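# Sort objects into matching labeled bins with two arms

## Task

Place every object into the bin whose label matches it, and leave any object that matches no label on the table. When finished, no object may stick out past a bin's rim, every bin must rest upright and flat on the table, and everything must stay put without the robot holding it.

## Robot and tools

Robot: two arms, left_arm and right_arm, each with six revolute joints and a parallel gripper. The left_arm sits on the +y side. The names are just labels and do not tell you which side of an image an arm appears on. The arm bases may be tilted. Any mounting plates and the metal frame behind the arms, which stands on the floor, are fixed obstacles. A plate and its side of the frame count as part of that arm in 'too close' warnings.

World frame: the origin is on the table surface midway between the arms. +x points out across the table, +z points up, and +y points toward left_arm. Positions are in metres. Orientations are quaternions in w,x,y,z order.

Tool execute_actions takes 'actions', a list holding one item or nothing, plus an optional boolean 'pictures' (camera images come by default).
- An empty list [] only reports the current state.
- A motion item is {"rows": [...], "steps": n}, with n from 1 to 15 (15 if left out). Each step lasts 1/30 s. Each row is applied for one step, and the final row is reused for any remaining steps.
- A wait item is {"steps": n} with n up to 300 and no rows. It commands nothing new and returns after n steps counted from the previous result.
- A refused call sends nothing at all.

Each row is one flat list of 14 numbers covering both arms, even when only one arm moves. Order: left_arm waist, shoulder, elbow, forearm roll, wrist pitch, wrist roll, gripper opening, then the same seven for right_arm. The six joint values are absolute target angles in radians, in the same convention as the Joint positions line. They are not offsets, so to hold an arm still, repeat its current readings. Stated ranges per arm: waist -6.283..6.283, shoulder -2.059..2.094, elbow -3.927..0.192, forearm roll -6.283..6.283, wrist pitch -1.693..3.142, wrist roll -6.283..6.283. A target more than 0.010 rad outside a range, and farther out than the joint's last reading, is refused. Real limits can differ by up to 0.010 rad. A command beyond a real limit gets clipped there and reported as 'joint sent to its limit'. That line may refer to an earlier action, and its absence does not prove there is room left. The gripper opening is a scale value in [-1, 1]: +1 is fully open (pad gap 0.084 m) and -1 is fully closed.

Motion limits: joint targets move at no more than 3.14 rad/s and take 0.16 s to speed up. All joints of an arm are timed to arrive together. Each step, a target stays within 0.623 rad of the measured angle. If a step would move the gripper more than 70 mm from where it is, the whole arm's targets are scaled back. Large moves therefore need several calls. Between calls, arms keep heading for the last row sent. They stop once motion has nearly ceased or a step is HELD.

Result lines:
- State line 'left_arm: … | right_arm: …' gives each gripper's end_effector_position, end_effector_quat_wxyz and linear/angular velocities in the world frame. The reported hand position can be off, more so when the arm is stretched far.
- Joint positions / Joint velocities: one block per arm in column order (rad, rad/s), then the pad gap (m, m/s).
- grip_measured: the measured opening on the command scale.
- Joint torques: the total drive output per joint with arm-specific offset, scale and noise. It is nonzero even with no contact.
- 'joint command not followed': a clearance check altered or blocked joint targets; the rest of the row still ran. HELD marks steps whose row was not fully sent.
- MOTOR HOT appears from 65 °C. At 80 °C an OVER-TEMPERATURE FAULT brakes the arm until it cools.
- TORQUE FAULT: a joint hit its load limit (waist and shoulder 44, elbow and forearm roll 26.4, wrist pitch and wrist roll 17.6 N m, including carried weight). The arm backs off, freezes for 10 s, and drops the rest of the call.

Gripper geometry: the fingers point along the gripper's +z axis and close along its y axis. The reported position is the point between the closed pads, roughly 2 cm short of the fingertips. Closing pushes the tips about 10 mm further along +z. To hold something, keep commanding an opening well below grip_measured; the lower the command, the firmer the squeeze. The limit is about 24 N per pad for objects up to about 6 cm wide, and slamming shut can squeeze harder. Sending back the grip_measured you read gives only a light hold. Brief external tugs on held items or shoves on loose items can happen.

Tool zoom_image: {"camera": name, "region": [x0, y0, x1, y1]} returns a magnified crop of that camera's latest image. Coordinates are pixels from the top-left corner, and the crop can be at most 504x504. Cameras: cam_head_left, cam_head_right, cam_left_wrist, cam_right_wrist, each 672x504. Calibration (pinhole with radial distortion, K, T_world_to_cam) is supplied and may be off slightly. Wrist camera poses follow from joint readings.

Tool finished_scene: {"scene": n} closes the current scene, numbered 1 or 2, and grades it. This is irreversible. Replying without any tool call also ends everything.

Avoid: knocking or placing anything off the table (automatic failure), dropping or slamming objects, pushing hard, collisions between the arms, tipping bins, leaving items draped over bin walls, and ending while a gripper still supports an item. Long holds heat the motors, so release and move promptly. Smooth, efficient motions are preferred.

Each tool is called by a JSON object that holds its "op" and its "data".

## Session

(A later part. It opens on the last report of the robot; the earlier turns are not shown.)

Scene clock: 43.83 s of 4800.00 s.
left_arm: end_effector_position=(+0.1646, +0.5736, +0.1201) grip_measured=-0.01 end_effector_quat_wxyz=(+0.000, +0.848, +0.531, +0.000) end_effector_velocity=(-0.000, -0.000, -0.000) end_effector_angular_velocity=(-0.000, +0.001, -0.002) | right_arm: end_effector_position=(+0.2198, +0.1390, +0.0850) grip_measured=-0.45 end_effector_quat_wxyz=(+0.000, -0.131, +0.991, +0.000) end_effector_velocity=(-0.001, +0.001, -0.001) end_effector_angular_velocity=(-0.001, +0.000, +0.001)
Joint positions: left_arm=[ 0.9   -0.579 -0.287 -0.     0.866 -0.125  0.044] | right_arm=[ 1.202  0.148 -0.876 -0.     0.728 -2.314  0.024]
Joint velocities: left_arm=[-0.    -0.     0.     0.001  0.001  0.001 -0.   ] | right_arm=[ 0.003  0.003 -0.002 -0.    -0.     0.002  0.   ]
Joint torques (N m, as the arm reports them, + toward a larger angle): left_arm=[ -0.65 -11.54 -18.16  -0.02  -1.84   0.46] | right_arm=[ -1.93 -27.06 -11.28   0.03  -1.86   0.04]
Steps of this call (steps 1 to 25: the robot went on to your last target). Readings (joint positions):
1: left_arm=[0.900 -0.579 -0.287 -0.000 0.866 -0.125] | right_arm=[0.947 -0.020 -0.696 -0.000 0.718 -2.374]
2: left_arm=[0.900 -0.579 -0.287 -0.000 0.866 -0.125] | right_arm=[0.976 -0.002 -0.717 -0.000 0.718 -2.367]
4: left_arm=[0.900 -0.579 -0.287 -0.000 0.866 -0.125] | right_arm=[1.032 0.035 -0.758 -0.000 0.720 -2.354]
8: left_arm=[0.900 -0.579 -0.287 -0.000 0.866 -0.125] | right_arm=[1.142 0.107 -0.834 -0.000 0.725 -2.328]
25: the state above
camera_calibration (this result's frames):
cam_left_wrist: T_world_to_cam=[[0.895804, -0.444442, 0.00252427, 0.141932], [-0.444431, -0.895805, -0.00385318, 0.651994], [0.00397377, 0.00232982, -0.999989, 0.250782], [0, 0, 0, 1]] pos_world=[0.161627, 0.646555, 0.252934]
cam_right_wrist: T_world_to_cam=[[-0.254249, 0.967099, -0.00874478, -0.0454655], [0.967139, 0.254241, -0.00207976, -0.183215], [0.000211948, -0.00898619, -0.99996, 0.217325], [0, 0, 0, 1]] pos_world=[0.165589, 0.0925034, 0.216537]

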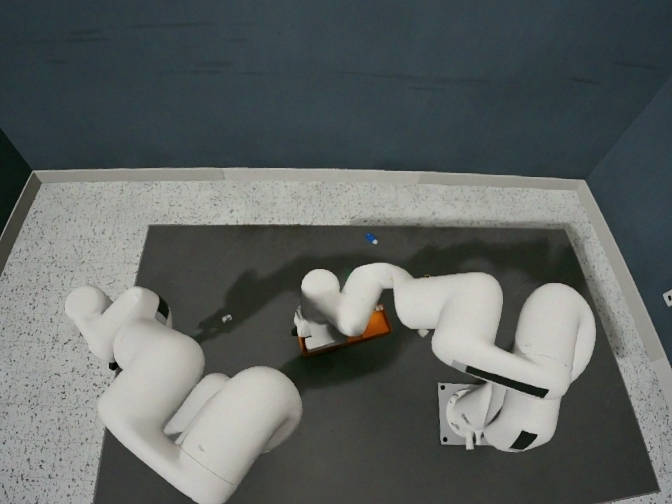

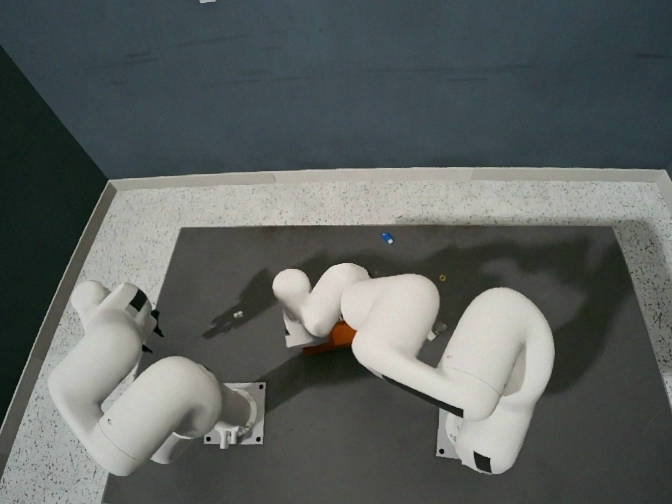

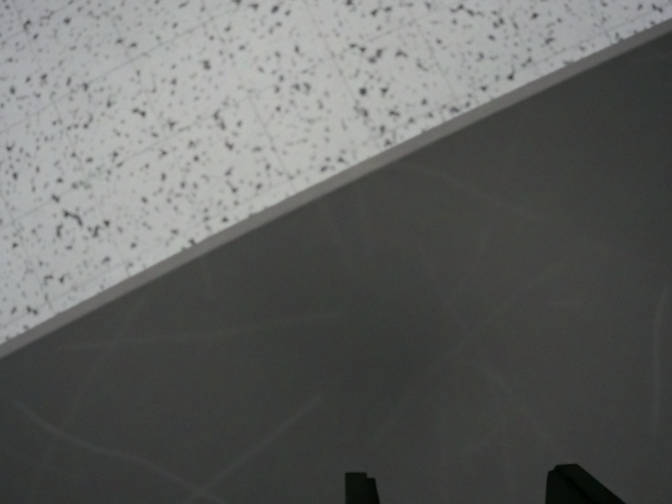

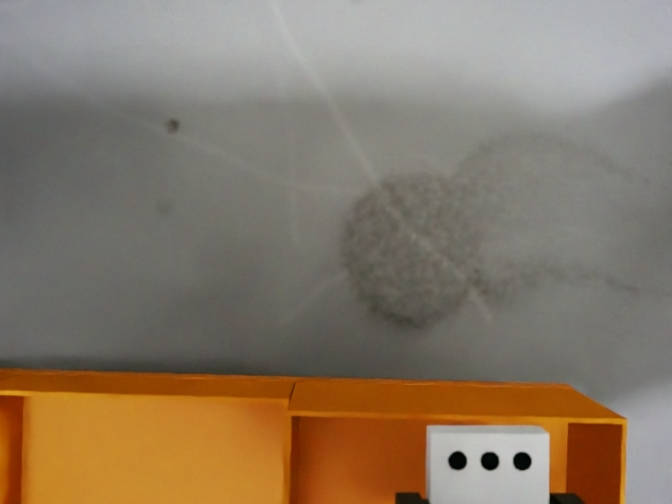

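{"op": "execute_actions", "data": {"actions": [{"rows":[[0.9,-0.579,-0.287,0,0.866,-0.125,0,1.185,0.171,-0.907,0,0.736,-2.332,-0.75]],"steps":9}], "pictures": false}}

{"op": "execute_actions", "data": {"actions": [{"rows":[[0.9,-0.579,-0.287,0,0.866,-0.125,0,1.185,0.23,-0.893,0,0.663,-2.332,-0.75]],"steps":12}]}}

{"op": "zoom_image", "data": {"camera": "cam_head_left", "region": [270,290,400,370]}}

Scene clock: 51.33 s of 4800.00 s.
left_arm: end_effector_position=(+0.1646, +0.5736, +0.1201) grip_measured=-0.01 end_effector_quat_wxyz=(+0.000, +0.848, +0.531, +0.000) end_effector_velocity=(+0.000, +0.001, +0.001) end_effector_angular_velocity=(+0.002, -0.001, +0.001) | right_arm: end_effector_position=(+0.2301, +0.1421, +0.0849) grip_measured=-0.45 end_effector_quat_wxyz=(+0.000, -0.132, +0.991, +0.000) end_effector_velocity=(+0.005, +0.000, -0.002) end_effector_angular_velocity=(-0.007, +0.004, +0.002)
Joint positions: left_arm=[ 0.9   -0.579 -0.287 -0.     0.866 -0.125  0.044] | right_arm=[ 1.186  0.17  -0.905 -0.     0.735 -2.331  0.024]
Joint velocities: left_arm=[ 0.    -0.    -0.001 -0.    -0.    -0.001  0.   ] | right_arm=[-0.009  0.016 -0.016  0.     0.009 -0.011  0.   ]
Joint torques (N m, as the arm reports them, + toward a larger angle): left_arm=[ -0.73 -12.16 -18.41  -0.34  -1.6    0.4 ] | right_arm=[ -1.53 -28.3  -11.06  -0.17  -1.75   0.14]
Steps of this call (steps 1 to 15: the robot went on to your last target; steps 16 to 90: nothing new was sent; then 4.20 s passed at rest; steps 91 to 99: all 9 steps of this action). Readings (joint positions):
91: left_arm=[0.900 -0.579 -0.287 -0.000 0.866 -0.125] | right_arm=[1.203 0.148 -0.876 0.000 0.728 -2.314]
92: left_arm=[0.900 -0.579 -0.287 -0.000 0.866 -0.125] | right_arm=[1.202 0.150 -0.879 0.000 0.729 -2.316]
94: left_arm=[0.900 -0.579 -0.287 -0.000 0.866 -0.125] | right_arm=[1.194 0.160 -0.892 0.000 0.732 -2.324]
98: left_arm=[0.900 -0.579 -0.287 0.000 0.866 -0.125] | right_arm=[1.186 0.169 -0.905 -0.000 0.735 -2.330]
99: the state above

Scene clock: 51.73 s of 4800.00 s.
left_arm: end_effector_position=(+0.1646, +0.5736, +0.1201) grip_measured=-0.01 end_effector_quat_wxyz=(+0.000, +0.848, +0.531, +0.000) end_effector_velocity=(-0.000, -0.000, -0.000) end_effector_angular_velocity=(-0.001, +0.000, -0.001) | right_arm: end_effector_position=(+0.2309, +0.1428, +0.0589) grip_measured=-0.45 end_effector_quat_wxyz=(+0.000, -0.132, +0.991, +0.000) end_effector_velocity=(+0.005, +0.009, +0.005) end_effector_angular_velocity=(+0.028, -0.015, -0.001)
Joint positions: left_arm=[ 0.9   -0.579 -0.287  0.     0.866 -0.125  0.044] | right_arm=[ 1.185  0.229 -0.894 -0.     0.665 -2.332  0.024]
Joint velocities: left_arm=[-0.    -0.     0.    -0.001  0.001  0.001 -0.   ] | right_arm=[-0.     0.001 -0.011  0.001 -0.022  0.     0.   ]
Joint torques (N m, as the arm reports them, + toward a larger angle): left_arm=[ -0.19 -11.66 -17.88  -0.02  -2.     0.07] | right_arm=[ -1.58 -27.86 -10.76   0.21  -1.72   0.29]
Steps of this call (steps 1 to 12: all 12 steps of this action). Readings (joint positions):
1: left_arm=[0.900 -0.579 -0.287 0.000 0.866 -0.125] | right_arm=[1.186 0.170 -0.906 -0.000 0.736 -2.331]
2: left_arm=[0.900 -0.579 -0.287 0.000 0.866 -0.125] | right_arm=[1.185 0.172 -0.906 -0.000 0.732 -2.331]
4: left_arm=[0.900 -0.579 -0.287 0.000 0.866 -0.125] | right_arm=[1.185 0.193 -0.903 -0.000 0.703 -2.332]
8: left_arm=[0.900 -0.579 -0.287 -0.000 0.866 -0.125] | right_arm=[1.185 0.226 -0.891 0.000 0.672 -2.332]
12: the state above
camera_calibration (this result's frames):
cam_left_wrist: T_world_to_cam=[[0.895804, -0.444442, 0.00252423, 0.141932], [-0.444431, -0.895805, -0.00385347, 0.651994], [0.00397387, 0.00233011, -0.999989, 0.250782], [0, 0, 0, 1]] pos_world=[0.161627, 0.646555, 0.252934]
cam_right_wrist: T_world_to_cam=[[-0.254819, 0.966953, -0.00827336, -0.0464391], [0.966989, 0.254814, -0.00163437, -0.195032], [0.000527814, -0.00841671, -0.999964, 0.191162], [0, 0, 0, 1]] pos_world=[0.176659, 0.0962104, 0.190452]

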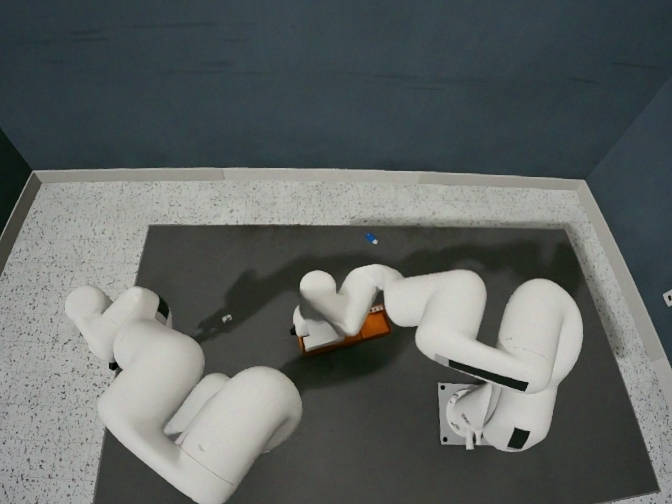

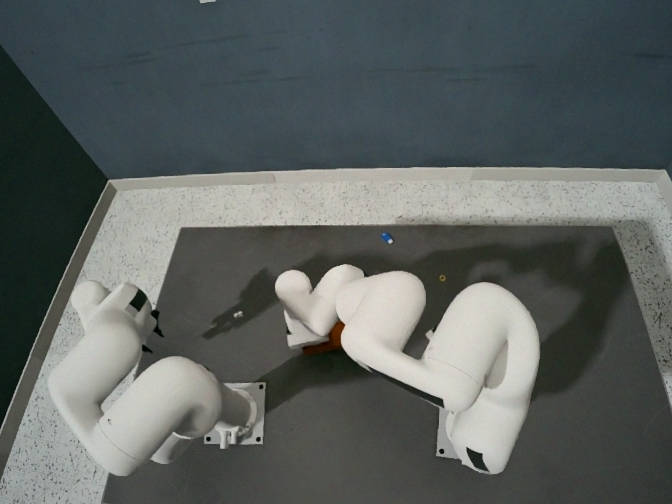

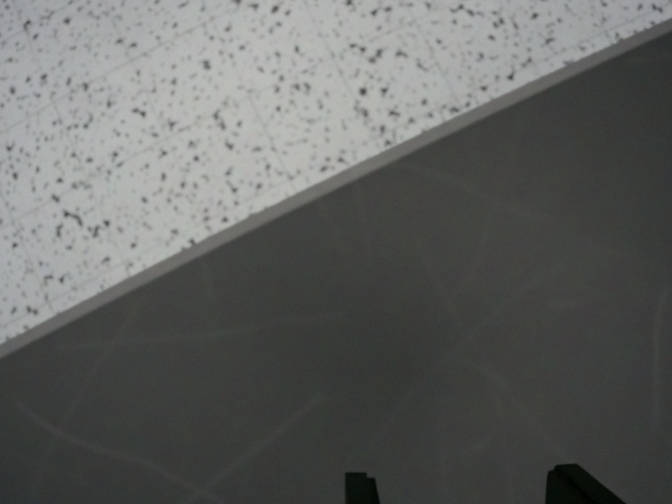

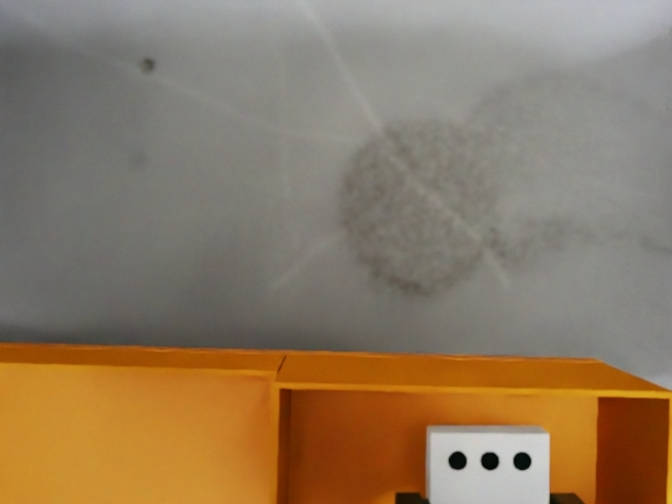

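Region (270, 290, 400, 370) of cam_head_left's 672x504 image, scaled by 3.877, with more detail than that image has; it fills the top 310 rows of this view, and the rest is white.

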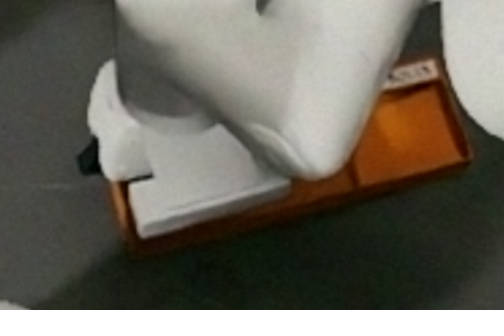

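{"op": "execute_actions", "data": {"actions": [{"rows":[[0.9,-0.579,-0.287,0,0.866,-0.125,0,1.185,0.288,-0.884,0,0.596,-2.332,-0.75]],"steps":12}], "pictures": false}}

{"op": "execute_actions", "data": {"actions": [{"rows":[[0.9,-0.579,-0.287,0,0.866,-0.125,0,1.185,0.288,-0.884,0,0.596,-2.332,-0.28]],"steps":8}], "pictures": false}}

{"op": "execute_actions", "data": {"actions": [{"rows":[[0.9,-0.579,-0.287,0,0.866,-0.125,0,1.185,0.15,-0.915,0,0.765,-2.332,-0.28]],"steps":12}]}}

{"op": "execute_actions", "data": {"actions": [{"rows":[[0.9,-0.579,-0.287,0,0.866,-0.125,0,0.715,0.201,-1.096,0,0.895,-3.73,0.15]]}], "pictures": false}}

{"op": "execute_actions", "data": {"actions": [{"steps":25}]}}

Scene clock: 58.63 s of 4800.00 s.
left_arm: end_effector_position=(+0.1646, +0.5736, +0.1201) grip_measured=-0.01 end_effector_quat_wxyz=(+0.000, +0.848, +0.531, +0.000) end_effector_velocity=(-0.000, +0.000, +0.000) end_effector_angular_velocity=(+0.000, +0.000, -0.001) | right_arm: end_effector_position=(+0.2308, +0.1425, +0.0339) grip_measured=-0.45 end_effector_quat_wxyz=(+0.000, -0.132, +0.991, +0.000) end_effector_velocity=(+0.005, +0.008, +0.004) end_effector_angular_velocity=(+0.025, -0.014, -0.000)
Joint positions: left_arm=[ 0.9   -0.579 -0.287 -0.     0.866 -0.125  0.044] | right_arm=[ 1.185  0.287 -0.885 -0.     0.597 -2.332  0.024]
Joint velocities: left_arm=[ 0.     0.    -0.     0.001  0.     0.001 -0.   ] | right_arm=[-0.001  0.002 -0.01   0.    -0.02  -0.    -0.   ]
Joint torques (N m, as the arm reports them, + toward a larger angle): left_arm=[ -0.79 -12.72 -17.9    0.3   -1.9    0.19] | right_arm=[ -1.82 -28.67 -10.32  -0.07  -1.79   0.04]
Steps of this call (steps 1 to 15: the robot went on to your last target; steps 16 to 90: nothing new was sent; then 3.50 s passed at rest; steps 91 to 102: all 12 steps of this action). Readings (joint positions):
91: left_arm=[0.900 -0.579 -0.287 -0.000 0.866 -0.125] | right_arm=[1.185 0.230 -0.893 -0.000 0.663 -2.332]
92: left_arm=[0.900 -0.579 -0.287 0.000 0.866 -0.125] | right_arm=[1.185 0.232 -0.893 -0.000 0.659 -2.332]
94: left_arm=[0.900 -0.579 -0.287 -0.000 0.866 -0.125] | right_arm=[1.185 0.253 -0.892 -0.000 0.632 -2.332]
98: left_arm=[0.900 -0.579 -0.287 -0.000 0.866 -0.125] | right_arm=[1.185 0.285 -0.882 0.000 0.604 -2.332]
102: the state above

Scene clock: 58.90 s of 4800.00 s.
left_arm: end_effector_position=(+0.1646, +0.5736, +0.1201) grip_measured=-0.01 end_effector_quat_wxyz=(+0.000, +0.848, +0.531, +0.000) end_effector_velocity=(-0.000, -0.000, -0.000) end_effector_angular_velocity=(-0.000, -0.000, +0.001) | right_arm: end_effector_position=(+0.2307, +0.1423, +0.0333) grip_measured=-0.30 end_effector_quat_wxyz=(+0.000, -0.132, +0.991, +0.000) end_effector_velocity=(-0.000, +0.000, -0.001) end_effector_angular_velocity=(+0.001, +0.000, -0.001)
Joint positions: left_arm=[ 0.9   -0.579 -0.287  0.     0.866 -0.125  0.044] | right_arm=[ 1.185  0.288 -0.884 -0.     0.596 -2.332  0.031]
Joint velocities: left_arm=[ 0.     0.    -0.    -0.001  0.    -0.001 -0.   ] | right_arm=[ 0.     0.001  0.001  0.001 -0.002  0.     0.001]
Joint torques (N m, as the arm reports them, + toward a larger angle): left_arm=[ -0.71 -11.37 -18.03   0.28  -1.8   -0.02] | right_arm=[ -1.68 -29.3  -10.18  -0.1   -1.78   0.14]
Steps of this call (steps 1 to 8: all 8 steps of this action). Readings (joint positions):
1: left_arm=[0.900 -0.579 -0.287 -0.000 0.866 -0.125] | right_arm=[1.185 0.287 -0.885 -0.000 0.597 -2.332]
2: left_arm=[0.900 -0.579 -0.287 -0.000 0.866 -0.125] | right_arm=[1.185 0.287 -0.885 -0.000 0.597 -2.332]
4: left_arm=[0.900 -0.579 -0.287 0.000 0.866 -0.125] | right_arm=[1.185 0.287 -0.884 -0.000 0.596 -2.332]
8: the state above

Scene clock: 59.30 s of 4800.00 s.
left_arm: end_effector_position=(+0.1646, +0.5736, +0.1201) grip_measured=-0.01 end_effector_quat_wxyz=(+0.000, +0.848, +0.531, +0.000) end_effector_velocity=(-0.000, -0.000, +0.000) end_effector_angular_velocity=(-0.000, +0.000, +0.003) | right_arm: end_effector_position=(+0.2308, +0.1426, +0.0940) grip_measured=-0.30 end_effector_quat_wxyz=(+0.000, -0.132, +0.991, +0.001) end_effector_velocity=(-0.020, -0.037, -0.025) end_effector_angular_velocity=(-0.113, +0.062, +0.000)
Joint positions: left_arm=[ 0.9   -0.579 -0.287  0.     0.866 -0.125  0.044] | right_arm=[ 1.185  0.153 -0.914 -0.     0.759 -2.332  0.031]
Joint velocities: left_arm=[ 0.     0.    -0.    -0.     0.    -0.002 -0.   ] | right_arm=[ 0.     0.     0.05   0.001  0.078 -0.    -0.   ]
Joint torques (N m, as the arm reports them, + toward a larger angle): left_arm=[ -0.61 -11.79 -17.85   0.12  -1.77   0.15] | right_arm=[ -1.54 -28.08 -12.     0.15  -2.11   0.28]
Steps of this call (steps 1 to 12: all 12 steps of this action). Readings (joint positions):
1: left_arm=[0.900 -0.579 -0.287 0.000 0.866 -0.125] | right_arm=[1.185 0.288 -0.884 -0.000 0.596 -2.332]
2: left_arm=[0.900 -0.579 -0.287 0.000 0.866 -0.125] | right_arm=[1.185 0.286 -0.884 0.000 0.600 -2.332]
4: left_arm=[0.900 -0.579 -0.287 0.000 0.866 -0.125] | right_arm=[1.185 0.258 -0.887 0.000 0.641 -2.332]
8: left_arm=[0.900 -0.579 -0.287 0.000 0.866 -0.125] | right_arm=[1.185 0.166 -0.917 -0.000 0.736 -2.332]
12: the state above
camera_calibration (this result's frames):
cam_left_wrist: T_world_to_cam=[[0.895804, -0.444442, 0.00252423, 0.141932], [-0.444431, -0.895805, -0.00385336, 0.651994], [0.00397381, 0.00233, -0.999989, 0.250782], [0, 0, 0, 1]] pos_world=[0.161627, 0.646555, 0.252934]
cam_right_wrist: T_world_to_cam=[[-0.254788, 0.966966, -0.00772643, -0.0460783], [0.966997, 0.254787, -0.00112133, -0.194927], [0.000884304, -0.00775713, -0.99997, 0.2261], [0, 0, 0, 1]] pos_world=[0.176554, 0.0959749, 0.225519]

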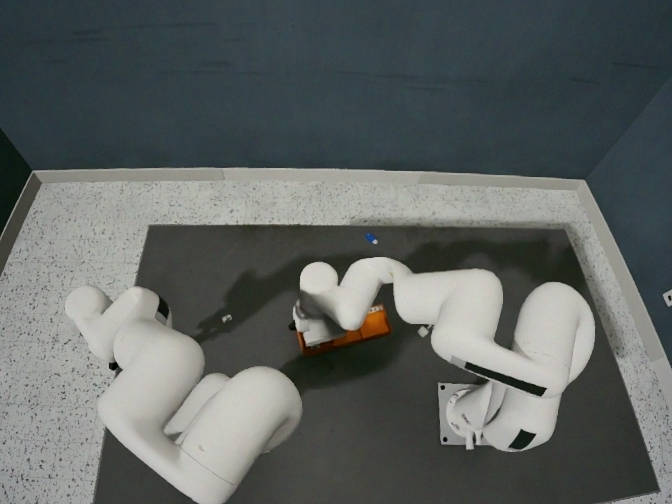

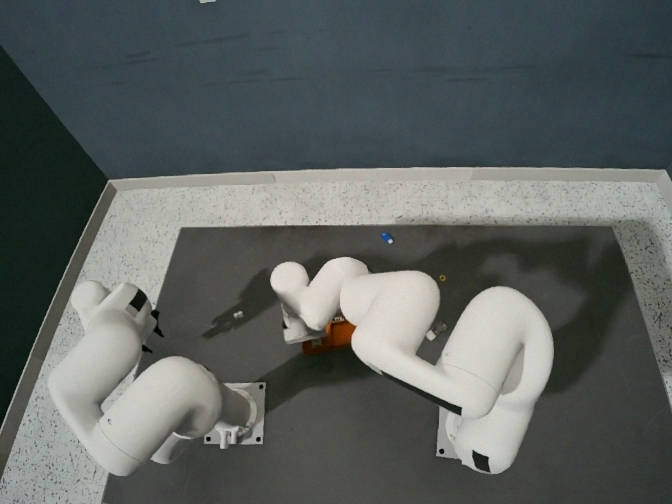

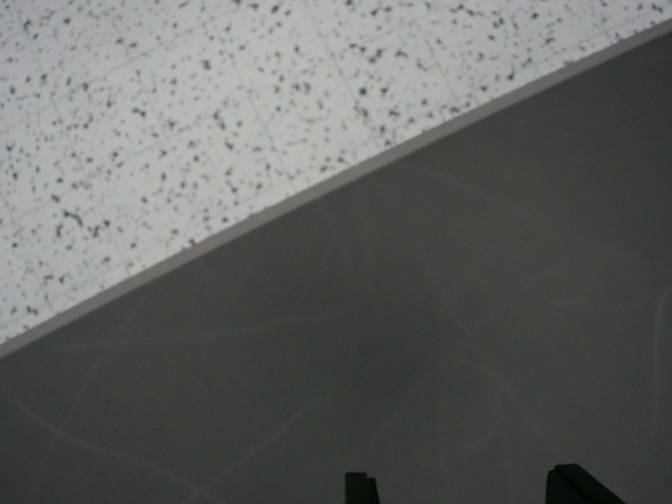

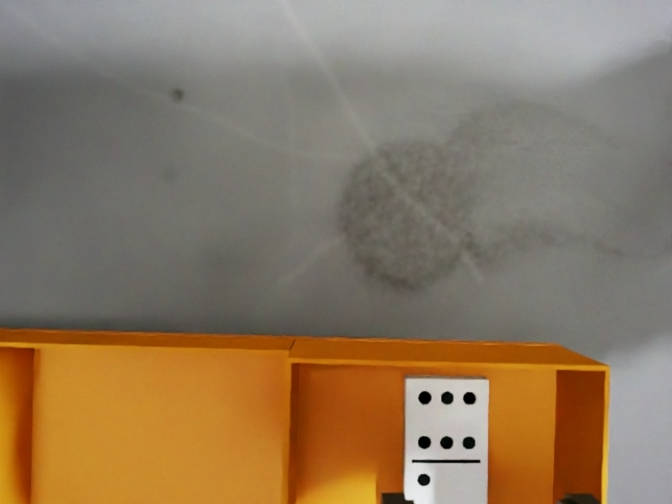

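Scene clock: 59.80 s of 4800.00 s.
left_arm: end_effector_position=(+0.1646, +0.5736, +0.1201) grip_measured=-0.01 end_effector_quat_wxyz=(+0.000, +0.848, +0.531, +0.000) end_effector_velocity=(-0.000, +0.000, +0.000) end_effector_angular_velocity=(+0.000, +0.000, +0.000) | right_arm: end_effector_position=(+0.3611, +0.0729, +0.1166) grip_measured=+0.14 end_effector_quat_wxyz=(-0.001, -0.251, +0.968, -0.000) end_effector_velocity=(+0.262, -0.197, +0.054) end_effector_angular_velocity=(+0.008, -0.004, +1.228)
Joint positions: left_arm=[ 0.9   -0.579 -0.287  0.     0.866 -0.125  0.044] | right_arm=[ 0.878  0.185 -1.033 -0.     0.849 -2.883  0.05 ]
Joint velocities: left_arm=[ 0.     0.    -0.001  0.     0.    -0.     0.   ] | right_arm=[-0.661  0.063 -0.257 -0.     0.186 -1.889  0.   ]
Joint torques (N m, as the arm reports them, + toward a larger angle): left_arm=[ -0.77 -11.93 -17.95   0.37  -1.79   0.21] | right_arm=[ -1.17 -29.1  -11.44  -0.13  -1.61  -0.23]
Steps of this call (steps 1 to 15: all 15 steps of this action). Readings (joint positions):
1: left_arm=[0.900 -0.579 -0.287 -0.000 0.866 -0.125] | right_arm=[1.185 0.153 -0.913 0.000 0.762 -2.332]
2: left_arm=[0.900 -0.579 -0.287 0.000 0.866 -0.125] | right_arm=[1.183 0.154 -0.913 0.000 0.764 -2.336]
4: left_arm=[0.900 -0.579 -0.287 0.000 0.866 -0.125] | right_arm=[1.156 0.158 -0.925 0.000 0.773 -2.377]
8: left_arm=[0.900 -0.579 -0.287 0.000 0.866 -0.125] | right_arm=[1.044 0.169 -0.969 -0.000 0.802 -2.530]
15: the state above

Scene clock: 60.63 s of 4800.00 s.
left_arm: end_effector_position=(+0.1646, +0.5736, +0.1201) grip_measured=-0.01 end_effector_quat_wxyz=(+0.000, +0.848, +0.531, +0.000) end_effector_velocity=(-0.000, -0.000, -0.000) end_effector_angular_velocity=(-0.000, -0.000, +0.001) | right_arm: end_effector_position=(+0.4214, +0.0184, +0.1298) grip_measured=+0.14 end_effector_quat_wxyz=(-0.000, -0.561, +0.828, -0.000) end_effector_velocity=(+0.001, -0.001, +0.000) end_effector_angular_velocity=(+0.001, -0.001, +0.003)
Joint positions: left_arm=[ 0.9   -0.579 -0.287  0.     0.866 -0.125  0.044] | right_arm=[ 0.715  0.201 -1.096  0.     0.895 -3.73   0.05 ]
Joint velocities: left_arm=[ 0.    -0.001  0.001 -0.    -0.    -0.001 -0.   ] | right_arm=[-0.002 -0.    -0.001 -0.    -0.001 -0.005 -0.   ]
Joint torques (N m, as the arm reports them, + toward a larger angle): left_arm=[ -0.82 -11.86 -18.53   0.37  -1.81   0.25] | right_arm=[ -1.97 -29.94 -11.96   0.05  -1.79   0.25]
Steps of this call (steps 1 to 25: the robot went on to your last target). Readings (joint positions):
1: left_arm=[0.900 -0.579 -0.287 0.000 0.866 -0.125] | right_arm=[0.856 0.187 -1.041 -0.000 0.855 -2.949]
2: left_arm=[0.900 -0.579 -0.287 -0.000 0.866 -0.125] | right_arm=[0.835 0.189 -1.049 -0.000 0.861 -3.021]
4: left_arm=[0.900 -0.579 -0.287 0.000 0.866 -0.125] | right_arm=[0.795 0.193 -1.065 -0.000 0.872 -3.185]
8: left_arm=[0.900 -0.579 -0.287 -0.000 0.866 -0.125] | right_arm=[0.738 0.199 -1.087 -0.000 0.888 -3.526]
25: the state above
camera_calibration (this result's frames):
cam_left_wrist: T_world_to_cam=[[0.895804, -0.444442, 0.00252428, 0.141932], [-0.444431, -0.895805, -0.00385344, 0.651994], [0.00397389, 0.00233006, -0.999989, 0.250782], [0, 0, 0, 1]] pos_world=[0.161627, 0.646555, 0.252934]
cam_right_wrist: T_world_to_cam=[[-0.926657, 0.375806, -0.00873746, 0.416984], [0.375837, 0.926683, -0.00219086, -0.110645], [0.00727351, -0.00531404, -0.999959, 0.257993], [0, 0, 0, 1]] pos_world=[0.426109, -0.0528015, 0.261383]

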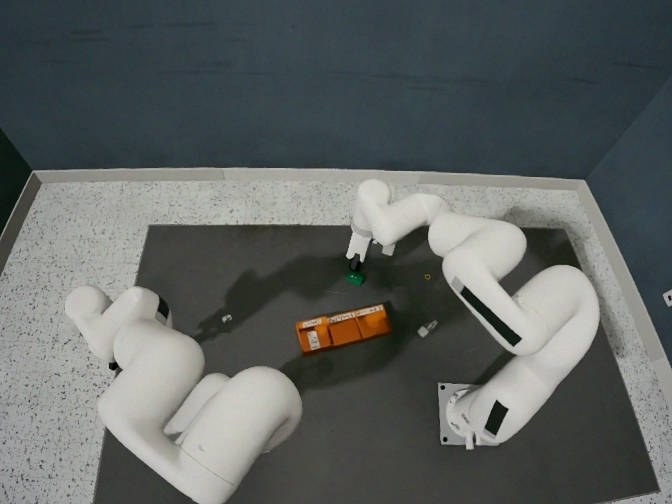

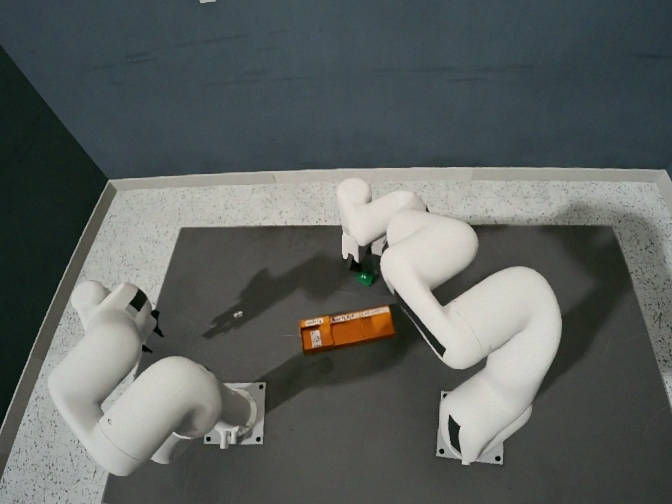

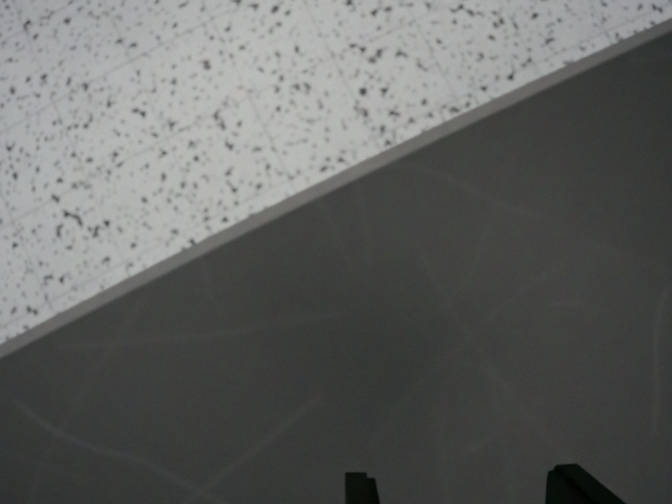

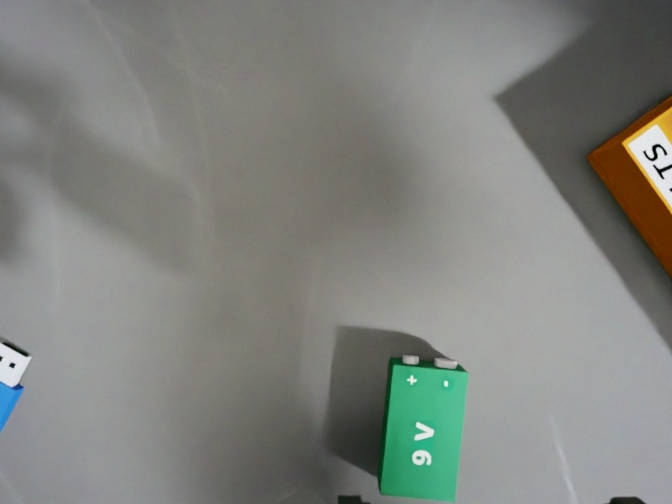

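{"op": "execute_actions", "data": {"actions": [{"rows":[[0.9,-0.579,-0.287,0,0.866,-0.125,0,0.706,0.289,-1.038,0,0.749,-3.655,0.15]],"steps":10}], "pictures": false}}

{"op": "execute_actions", "data": {"actions": [{"rows":[[0.9,-0.579,-0.287,0,0.866,-0.125,0,0.706,0.398,-1.021,0,0.623,-3.655,0.15]]}]}}

{"op": "execute_actions", "data": {"actions": [{"rows":[[0.9,-0.579,-0.287,0,0.866,-0.125,0,0.706,0.398,-1.021,0,0.623,-3.655,-0.25],[0.9,-0.579,-0.287,0,0.866,-0.125,0,0.706,0.398,-1.021,0,0.623,-3.655,-0.25],[0.9,-0.579,-0.287,0,0.866,-0.125,0,0.706,0.398,-1.021,0,0.623,-3.655,-0.25],[0.9,-0.579,-0.287,0,0.866,-0.125,0,0.706,0.398,-1.021,0,0.623,-3.655,-0.25],[0.9,-0.579,-0.287,0,0.866,-0.125,0,0.706,0.398,-1.021,0,0.623,-3.655,-0.75]],"steps":12}], "pictures": false}}

{"op": "execute_actions", "data": {"actions": [{"rows":[[0.9,-0.579,-0.287,0,0.866,-0.125,0,0.706,0.25,-1.05,0,0.8,-3.655,-0.75]],"steps":12}], "pictures": false}}

{"op": "execute_actions", "data": {"actions": [{"rows":[[0.9,-0.579,-0.287,0,0.866,-0.125,0,1.048,-0.002,-0.705,0,0.707,-2.468,-0.75]]}], "pictures": false}}

{"op": "execute_actions", "data": {"actions": [{"steps":20}]}}

Scene clock: 74.07 s of 4800.00 s.
left_arm: end_effector_position=(+0.1646, +0.5736, +0.1201) grip_measured=-0.01 end_effector_quat_wxyz=(+0.000, +0.848, +0.531, +0.000) end_effector_velocity=(-0.000, -0.000, -0.000) end_effector_angular_velocity=(+0.000, +0.000, -0.001) | right_arm: end_effector_position=(+0.4192, +0.0115, +0.0742) grip_measured=+0.14 end_effector_quat_wxyz=(-0.005, -0.528, +0.849, -0.000) end_effector_velocity=(+0.041, +0.026, +0.017) end_effector_angular_velocity=(+0.088, -0.132, -0.061)
Joint positions: left_arm=[ 0.9   -0.579 -0.287  0.     0.866 -0.125  0.044] | right_arm=[ 0.706  0.288 -1.036  0.     0.76  -3.66   0.05 ]
Joint velocities: left_arm=[ 0.    -0.001  0.     0.001  0.     0.    -0.   ] | right_arm=[-0.003  0.013 -0.037 -0.001 -0.135  0.059  0.   ]
Joint torques (N m, as the arm reports them, + toward a larger angle): left_arm=[ -0.31 -12.24 -17.92   0.25  -1.73   0.25] | right_arm=[ -1.6  -34.82 -12.69   0.09  -1.92   0.11]
Steps of this call (steps 1 to 30: the robot went on to your last target; steps 31 to 100: nothing new was sent; then 9.77 s passed at rest; steps 101 to 110: all 10 steps of this action). Readings (joint positions):
101: left_arm=[0.900 -0.579 -0.287 -0.000 0.866 -0.125] | right_arm=[0.715 0.201 -1.096 -0.000 0.895 -3.730]
102: left_arm=[0.900 -0.579 -0.287 0.000 0.866 -0.125] | right_arm=[0.715 0.202 -1.095 -0.000 0.891 -3.728]
104: left_arm=[0.900 -0.579 -0.287 0.000 0.866 -0.125] | right_arm=[0.713 0.221 -1.085 -0.000 0.851 -3.708]
108: left_arm=[0.900 -0.579 -0.287 -0.000 0.866 -0.125] | right_arm=[0.707 0.282 -1.039 0.000 0.772 -3.666]
110: the state above

Scene clock: 74.57 s of 4800.00 s.
left_arm: end_effector_position=(+0.1646, +0.5736, +0.1201) grip_measured=-0.01 end_effector_quat_wxyz=(+0.000, +0.848, +0.531, +0.000) end_effector_velocity=(-0.000, -0.000, -0.000) end_effector_angular_velocity=(-0.000, +0.001, -0.000) | right_arm: end_effector_position=(+0.4229, +0.0138, +0.0258) grip_measured=+0.14 end_effector_quat_wxyz=(+0.002, -0.526, +0.850, +0.000) end_effector_velocity=(-0.006, -0.004, -0.010) end_effector_angular_velocity=(-0.009, +0.013, -0.000)
Joint positions: left_arm=[ 0.9   -0.579 -0.287  0.     0.866 -0.125  0.044] | right_arm=[ 0.706  0.396 -1.023 -0.     0.624 -3.655  0.05 ]
Joint velocities: left_arm=[ 0.     0.     0.     0.001  0.    -0.     0.   ] | right_arm=[-0.     0.013  0.013  0.    -0.01   0.    -0.   ]
Joint torques (N m, as the arm reports them, + toward a larger angle): left_arm=[ -0.33 -12.44 -18.14   0.    -1.81   0.08] | right_arm=[ -1.53 -31.68 -10.46  -0.14  -1.76   0.18]
Steps of this call (steps 1 to 15: all 15 steps of this action). Readings (joint positions):
1: left_arm=[0.900 -0.579 -0.287 -0.000 0.866 -0.125] | right_arm=[0.706 0.288 -1.038 0.000 0.756 -3.658]
2: left_arm=[0.900 -0.579 -0.287 -0.000 0.866 -0.125] | right_arm=[0.706 0.289 -1.040 -0.000 0.749 -3.657]
4: left_arm=[0.900 -0.579 -0.287 0.000 0.866 -0.125] | right_arm=[0.706 0.316 -1.041 -0.000 0.708 -3.656]
8: left_arm=[0.900 -0.579 -0.287 0.000 0.866 -0.125] | right_arm=[0.706 0.388 -1.018 0.000 0.642 -3.655]
15: the state above
camera_calibration (this result's frames):
cam_left_wrist: T_world_to_cam=[[0.895804, -0.444442, 0.0025243, 0.141932], [-0.444431, -0.895805, -0.00385353, 0.651994], [0.00397395, 0.00233013, -0.999989, 0.250782], [0, 0, 0, 1]] pos_world=[0.161627, 0.646555, 0.252934]
cam_right_wrist: T_world_to_cam=[[-0.891921, 0.452073, -0.0103531, 0.403508], [0.452091, 0.891972, 0.000673354, -0.139034], [0.00953909, -0.00407997, -0.999946, 0.152971], [0, 0, 0, 1]] pos_world=[0.421294, -0.0577769, 0.157234]

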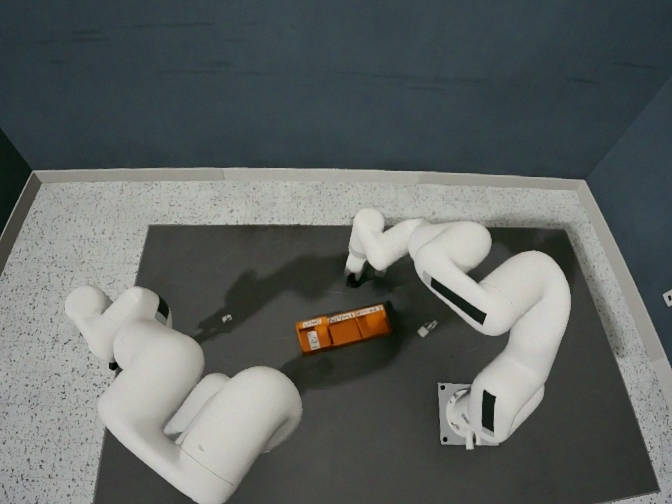

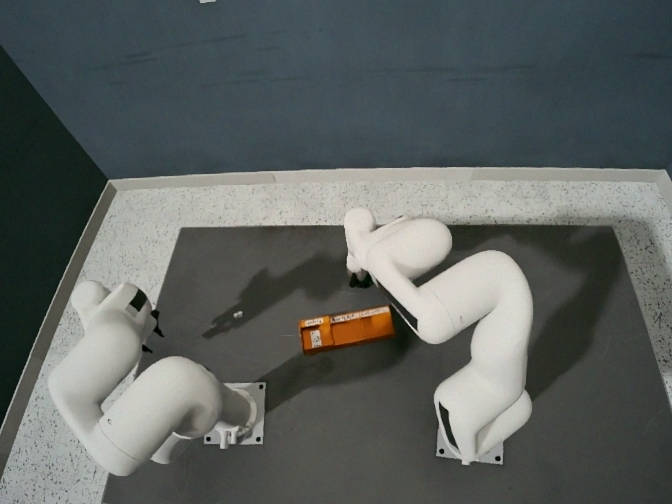

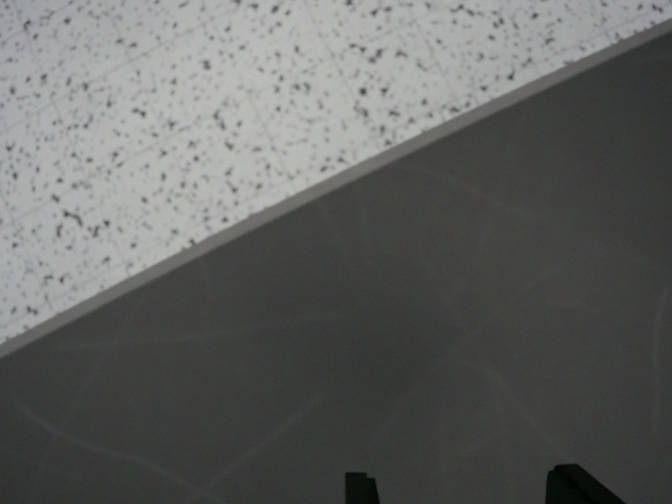

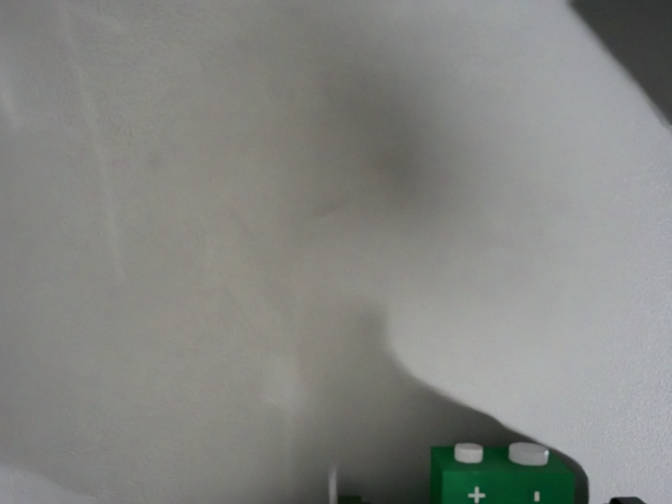

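Scene clock: 74.97 s of 4800.00 s.
left_arm: end_effector_position=(+0.1646, +0.5736, +0.1201) grip_measured=-0.01 end_effector_quat_wxyz=(+0.000, +0.848, +0.531, +0.000) end_effector_velocity=(+0.000, +0.000, +0.000) end_effector_angular_velocity=(+0.001, -0.000, +0.000) | right_arm: end_effector_position=(+0.4221, +0.0133, +0.0244) grip_measured=-0.41 end_effector_quat_wxyz=(+0.000, -0.526, +0.850, +0.000) end_effector_velocity=(+0.001, -0.001, +0.000) end_effector_angular_velocity=(+0.001, -0.001, -0.002)
Joint positions: left_arm=[ 0.9   -0.579 -0.287  0.     0.866 -0.125  0.044] | right_arm=[ 0.706  0.398 -1.021  0.     0.623 -3.655  0.026]
Joint velocities: left_arm=[ 0.    -0.    -0.001  0.    -0.    -0.    -0.   ] | right_arm=[-0.002 -0.001  0.     0.    -0.001  0.001  0.   ]
Joint torques (N m, as the arm reports them, + toward a larger angle): left_arm=[ -0.9  -12.35 -17.86   0.12  -1.94   0.1 ] | right_arm=[ -1.9  -30.68 -10.36  -0.04  -1.93   0.14]
Steps of this call (steps 1 to 12: all 12 steps of this action). Readings (joint positions):
1: left_arm=[0.900 -0.579 -0.287 -0.000 0.866 -0.125] | right_arm=[0.706 0.396 -1.022 -0.000 0.624 -3.655]
2: left_arm=[0.900 -0.579 -0.287 -0.000 0.866 -0.125] | right_arm=[0.706 0.397 -1.022 -0.000 0.623 -3.655]
4: left_arm=[0.900 -0.579 -0.287 -0.000 0.866 -0.125] | right_arm=[0.706 0.397 -1.021 -0.000 0.623 -3.655]
8: left_arm=[0.900 -0.579 -0.287 0.000 0.866 -0.125] | right_arm=[0.706 0.398 -1.021 0.000 0.623 -3.655]
12: the state above

Scene clock: 75.37 s of 4800.00 s.
left_arm: end_effector_position=(+0.1646, +0.5736, +0.1201) grip_measured=-0.01 end_effector_quat_wxyz=(+0.000, +0.848, +0.531, +0.000) end_effector_velocity=(+0.000, +0.000, +0.000) end_effector_angular_velocity=(-0.001, -0.000, -0.001) | right_arm: end_effector_position=(+0.4222, +0.0134, +0.0936) grip_measured=-0.41 end_effector_quat_wxyz=(+0.001, -0.526, +0.850, +0.000) end_effector_velocity=(-0.045, -0.031, -0.037) end_effector_angular_velocity=(-0.093, +0.139, -0.002)
Joint positions: left_arm=[ 0.9   -0.579 -0.287 -0.     0.866 -0.125  0.044] | right_arm=[ 0.706  0.253 -1.05  -0.     0.794 -3.655  0.026]
Joint velocities: left_arm=[ 0.     0.    -0.001 -0.001  0.001  0.001 -0.   ] | right_arm=[-0.001  0.008  0.071  0.001  0.089  0.001 -0.   ]
Joint torques (N m, as the arm reports them, + toward a larger angle): left_arm=[ -0.73 -12.04 -18.36   0.36  -1.59   0.28] | right_arm=[ -2.14 -31.47 -12.27  -0.19  -2.19   0.  ]
Steps of this call (steps 1 to 12: all 12 steps of this action). Readings (joint positions):
1: left_arm=[0.900 -0.579 -0.287 -0.000 0.866 -0.125] | right_arm=[0.706 0.398 -1.021 0.000 0.623 -3.655]
2: left_arm=[0.900 -0.579 -0.287 -0.000 0.866 -0.125] | right_arm=[0.706 0.396 -1.021 0.000 0.627 -3.655]
4: left_arm=[0.900 -0.579 -0.287 0.000 0.866 -0.125] | right_arm=[0.706 0.368 -1.022 0.000 0.669 -3.655]
8: left_arm=[0.900 -0.579 -0.287 -0.000 0.866 -0.125] | right_arm=[0.706 0.268 -1.053 -0.000 0.769 -3.655]
12: the state above

Scene clock: 75.87 s of 4800.00 s.
left_arm: end_effector_position=(+0.1646, +0.5736, +0.1201) grip_measured=-0.01 end_effector_quat_wxyz=(+0.000, +0.848, +0.531, +0.000) end_effector_velocity=(+0.000, +0.000, +0.000) end_effector_angular_velocity=(+0.001, +0.000, -0.002) | right_arm: end_effector_position=(+0.2900, +0.0601, +0.0919) grip_measured=-0.41 end_effector_quat_wxyz=(-0.000, -0.330, +0.944, -0.000) end_effector_velocity=(-0.279, +0.046, -0.012) end_effector_angular_velocity=(-0.004, +0.000, -2.079)
Joint positions: left_arm=[ 0.9   -0.579 -0.287 -0.     0.866 -0.125  0.044] | right_arm=[ 0.971  0.056 -0.782  0.     0.727 -2.955  0.026]
Joint velocities: left_arm=[-0.     0.    -0.001  0.001 -0.001  0.001 -0.   ] | right_arm=[ 0.56  -0.417  0.56  -0.    -0.139  2.639  0.   ]
Joint torques (N m, as the arm reports them, + toward a larger angle): left_arm=[ -0.95 -12.31 -18.26   0.1   -1.84   0.24] | right_arm=[ -3.31 -23.56 -11.48  -0.28  -1.73   0.48]
Steps of this call (steps 1 to 15: all 15 steps of this action). Readings (joint positions):
1: left_arm=[0.900 -0.579 -0.287 -0.000 0.866 -0.125] | right_arm=[0.706 0.253 -1.048 0.000 0.796 -3.655]
2: left_arm=[0.900 -0.579 -0.287 -0.000 0.866 -0.125] | right_arm=[0.707 0.252 -1.045 -0.000 0.796 -3.651]
4: left_arm=[0.900 -0.579 -0.287 0.000 0.866 -0.125] | right_arm=[0.727 0.236 -1.023 -0.000 0.788 -3.610]
8: left_arm=[0.900 -0.579 -0.287 -0.000 0.866 -0.125] | right_arm=[0.824 0.166 -0.929 0.000 0.765 -3.428]
15: the state above

Scene clock: 76.53 s of 4800.00 s.
left_arm: end_effector_position=(+0.1646, +0.5736, +0.1201) grip_measured=-0.01 end_effector_quat_wxyz=(+0.000, +0.848, +0.531, +0.000) end_effector_velocity=(+0.000, +0.000, +0.000) end_effector_angular_velocity=(+0.000, -0.000, +0.001) | right_arm: end_effector_position=(+0.2524, +0.0645, +0.0900) grip_measured=-0.41 end_effector_quat_wxyz=(+0.000, -0.131, +0.991, +0.000) end_effector_velocity=(-0.001, +0.001, +0.000) end_effector_angular_velocity=(+0.001, -0.000, -0.002)
Joint positions: left_arm=[ 0.9   -0.579 -0.287 -0.     0.866 -0.125  0.044] | right_arm=[ 1.048 -0.002 -0.705 -0.     0.707 -2.468  0.026]
Joint velocities: left_arm=[-0.    -0.    -0.001 -0.     0.001 -0.001 -0.   ] | right_arm=[ 0.003 -0.001  0.002  0.001 -0.001  0.005  0.   ]
Joint torques (N m, as the arm reports them, + toward a larger angle): left_arm=[ -1.2  -12.05 -18.31   0.06  -1.71   0.22] | right_arm=[ -1.68 -22.84 -11.18  -0.19  -1.91   0.28]
Steps of this call (steps 1 to 20: the robot went on to your last target). Readings (joint positions):
1: left_arm=[0.900 -0.579 -0.287 -0.000 0.866 -0.125] | right_arm=[0.989 0.043 -0.764 0.000 0.723 -2.865]
2: left_arm=[0.900 -0.579 -0.287 0.000 0.866 -0.125] | right_arm=[1.004 0.031 -0.749 0.000 0.719 -2.778]
4: left_arm=[0.900 -0.579 -0.287 0.000 0.866 -0.125] | right_arm=[1.027 0.014 -0.726 0.000 0.713 -2.631]
8: left_arm=[0.900 -0.579 -0.287 -0.000 0.866 -0.125] | right_arm=[1.043 0.001 -0.709 0.000 0.708 -2.501]
20: the state above
camera_calibration (this result's frames):
cam_left_wrist: T_world_to_cam=[[0.895804, -0.444442, 0.00252431, 0.141932], [-0.444431, -0.895805, -0.00385327, 0.651994], [0.00397384, 0.00232989, -0.999989, 0.250782], [0, 0, 0, 1]] pos_world=[0.161627, 0.646555, 0.252934]
cam_right_wrist: T_world_to_cam=[[-0.253958, 0.967176, -0.00877429, 0.0348269], [0.967215, 0.253949, -0.00209999, -0.195749], [0.000197164, -0.00901994, -0.999959, 0.221743], [0, 0, 0, 1]] pos_world=[0.198132, 0.0180265, 0.221629]

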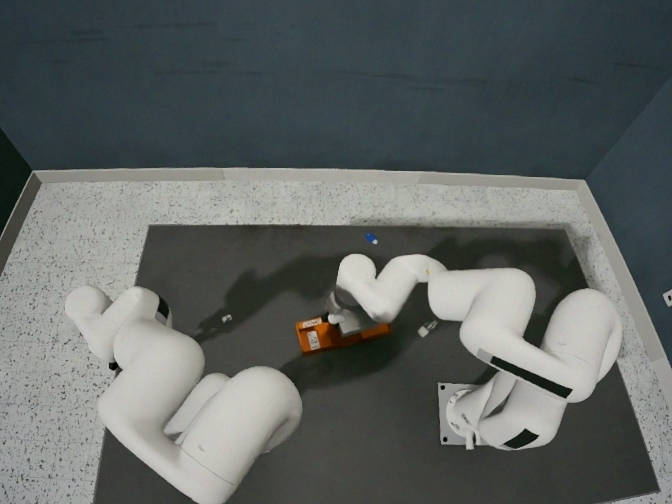

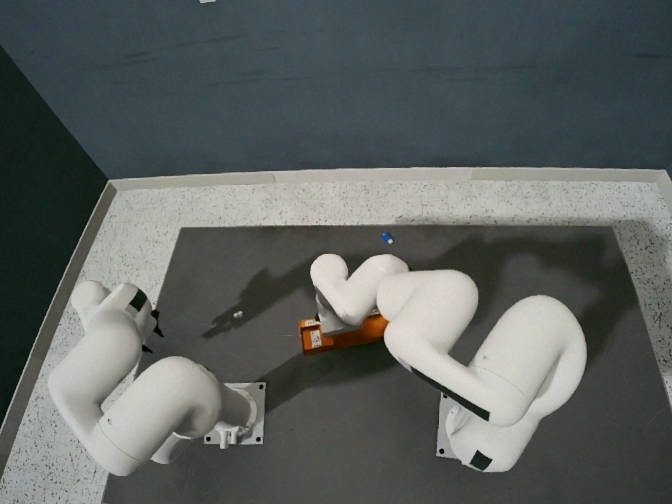

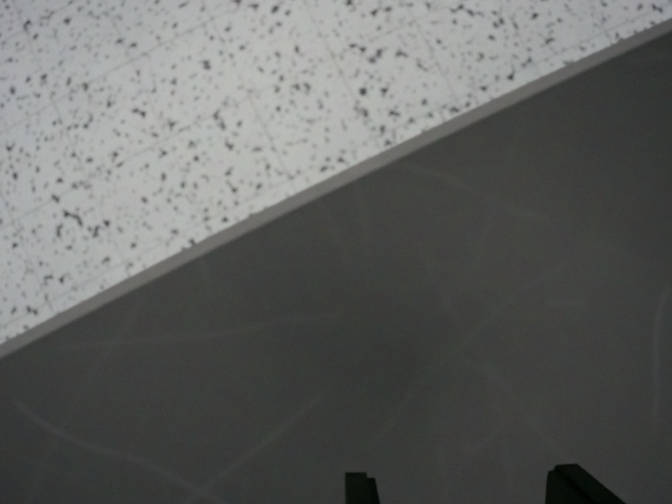

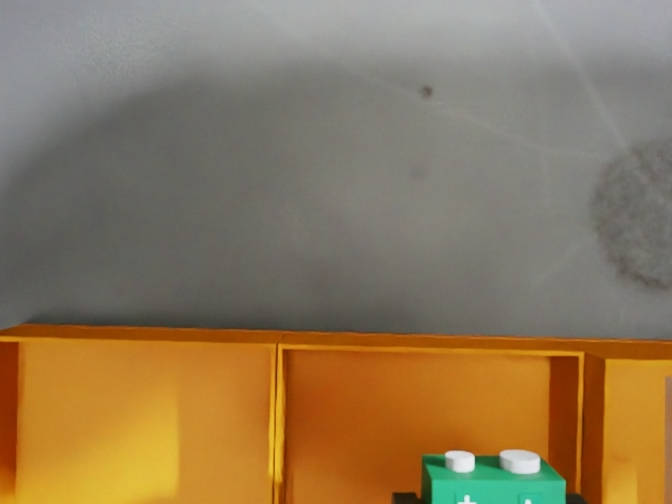

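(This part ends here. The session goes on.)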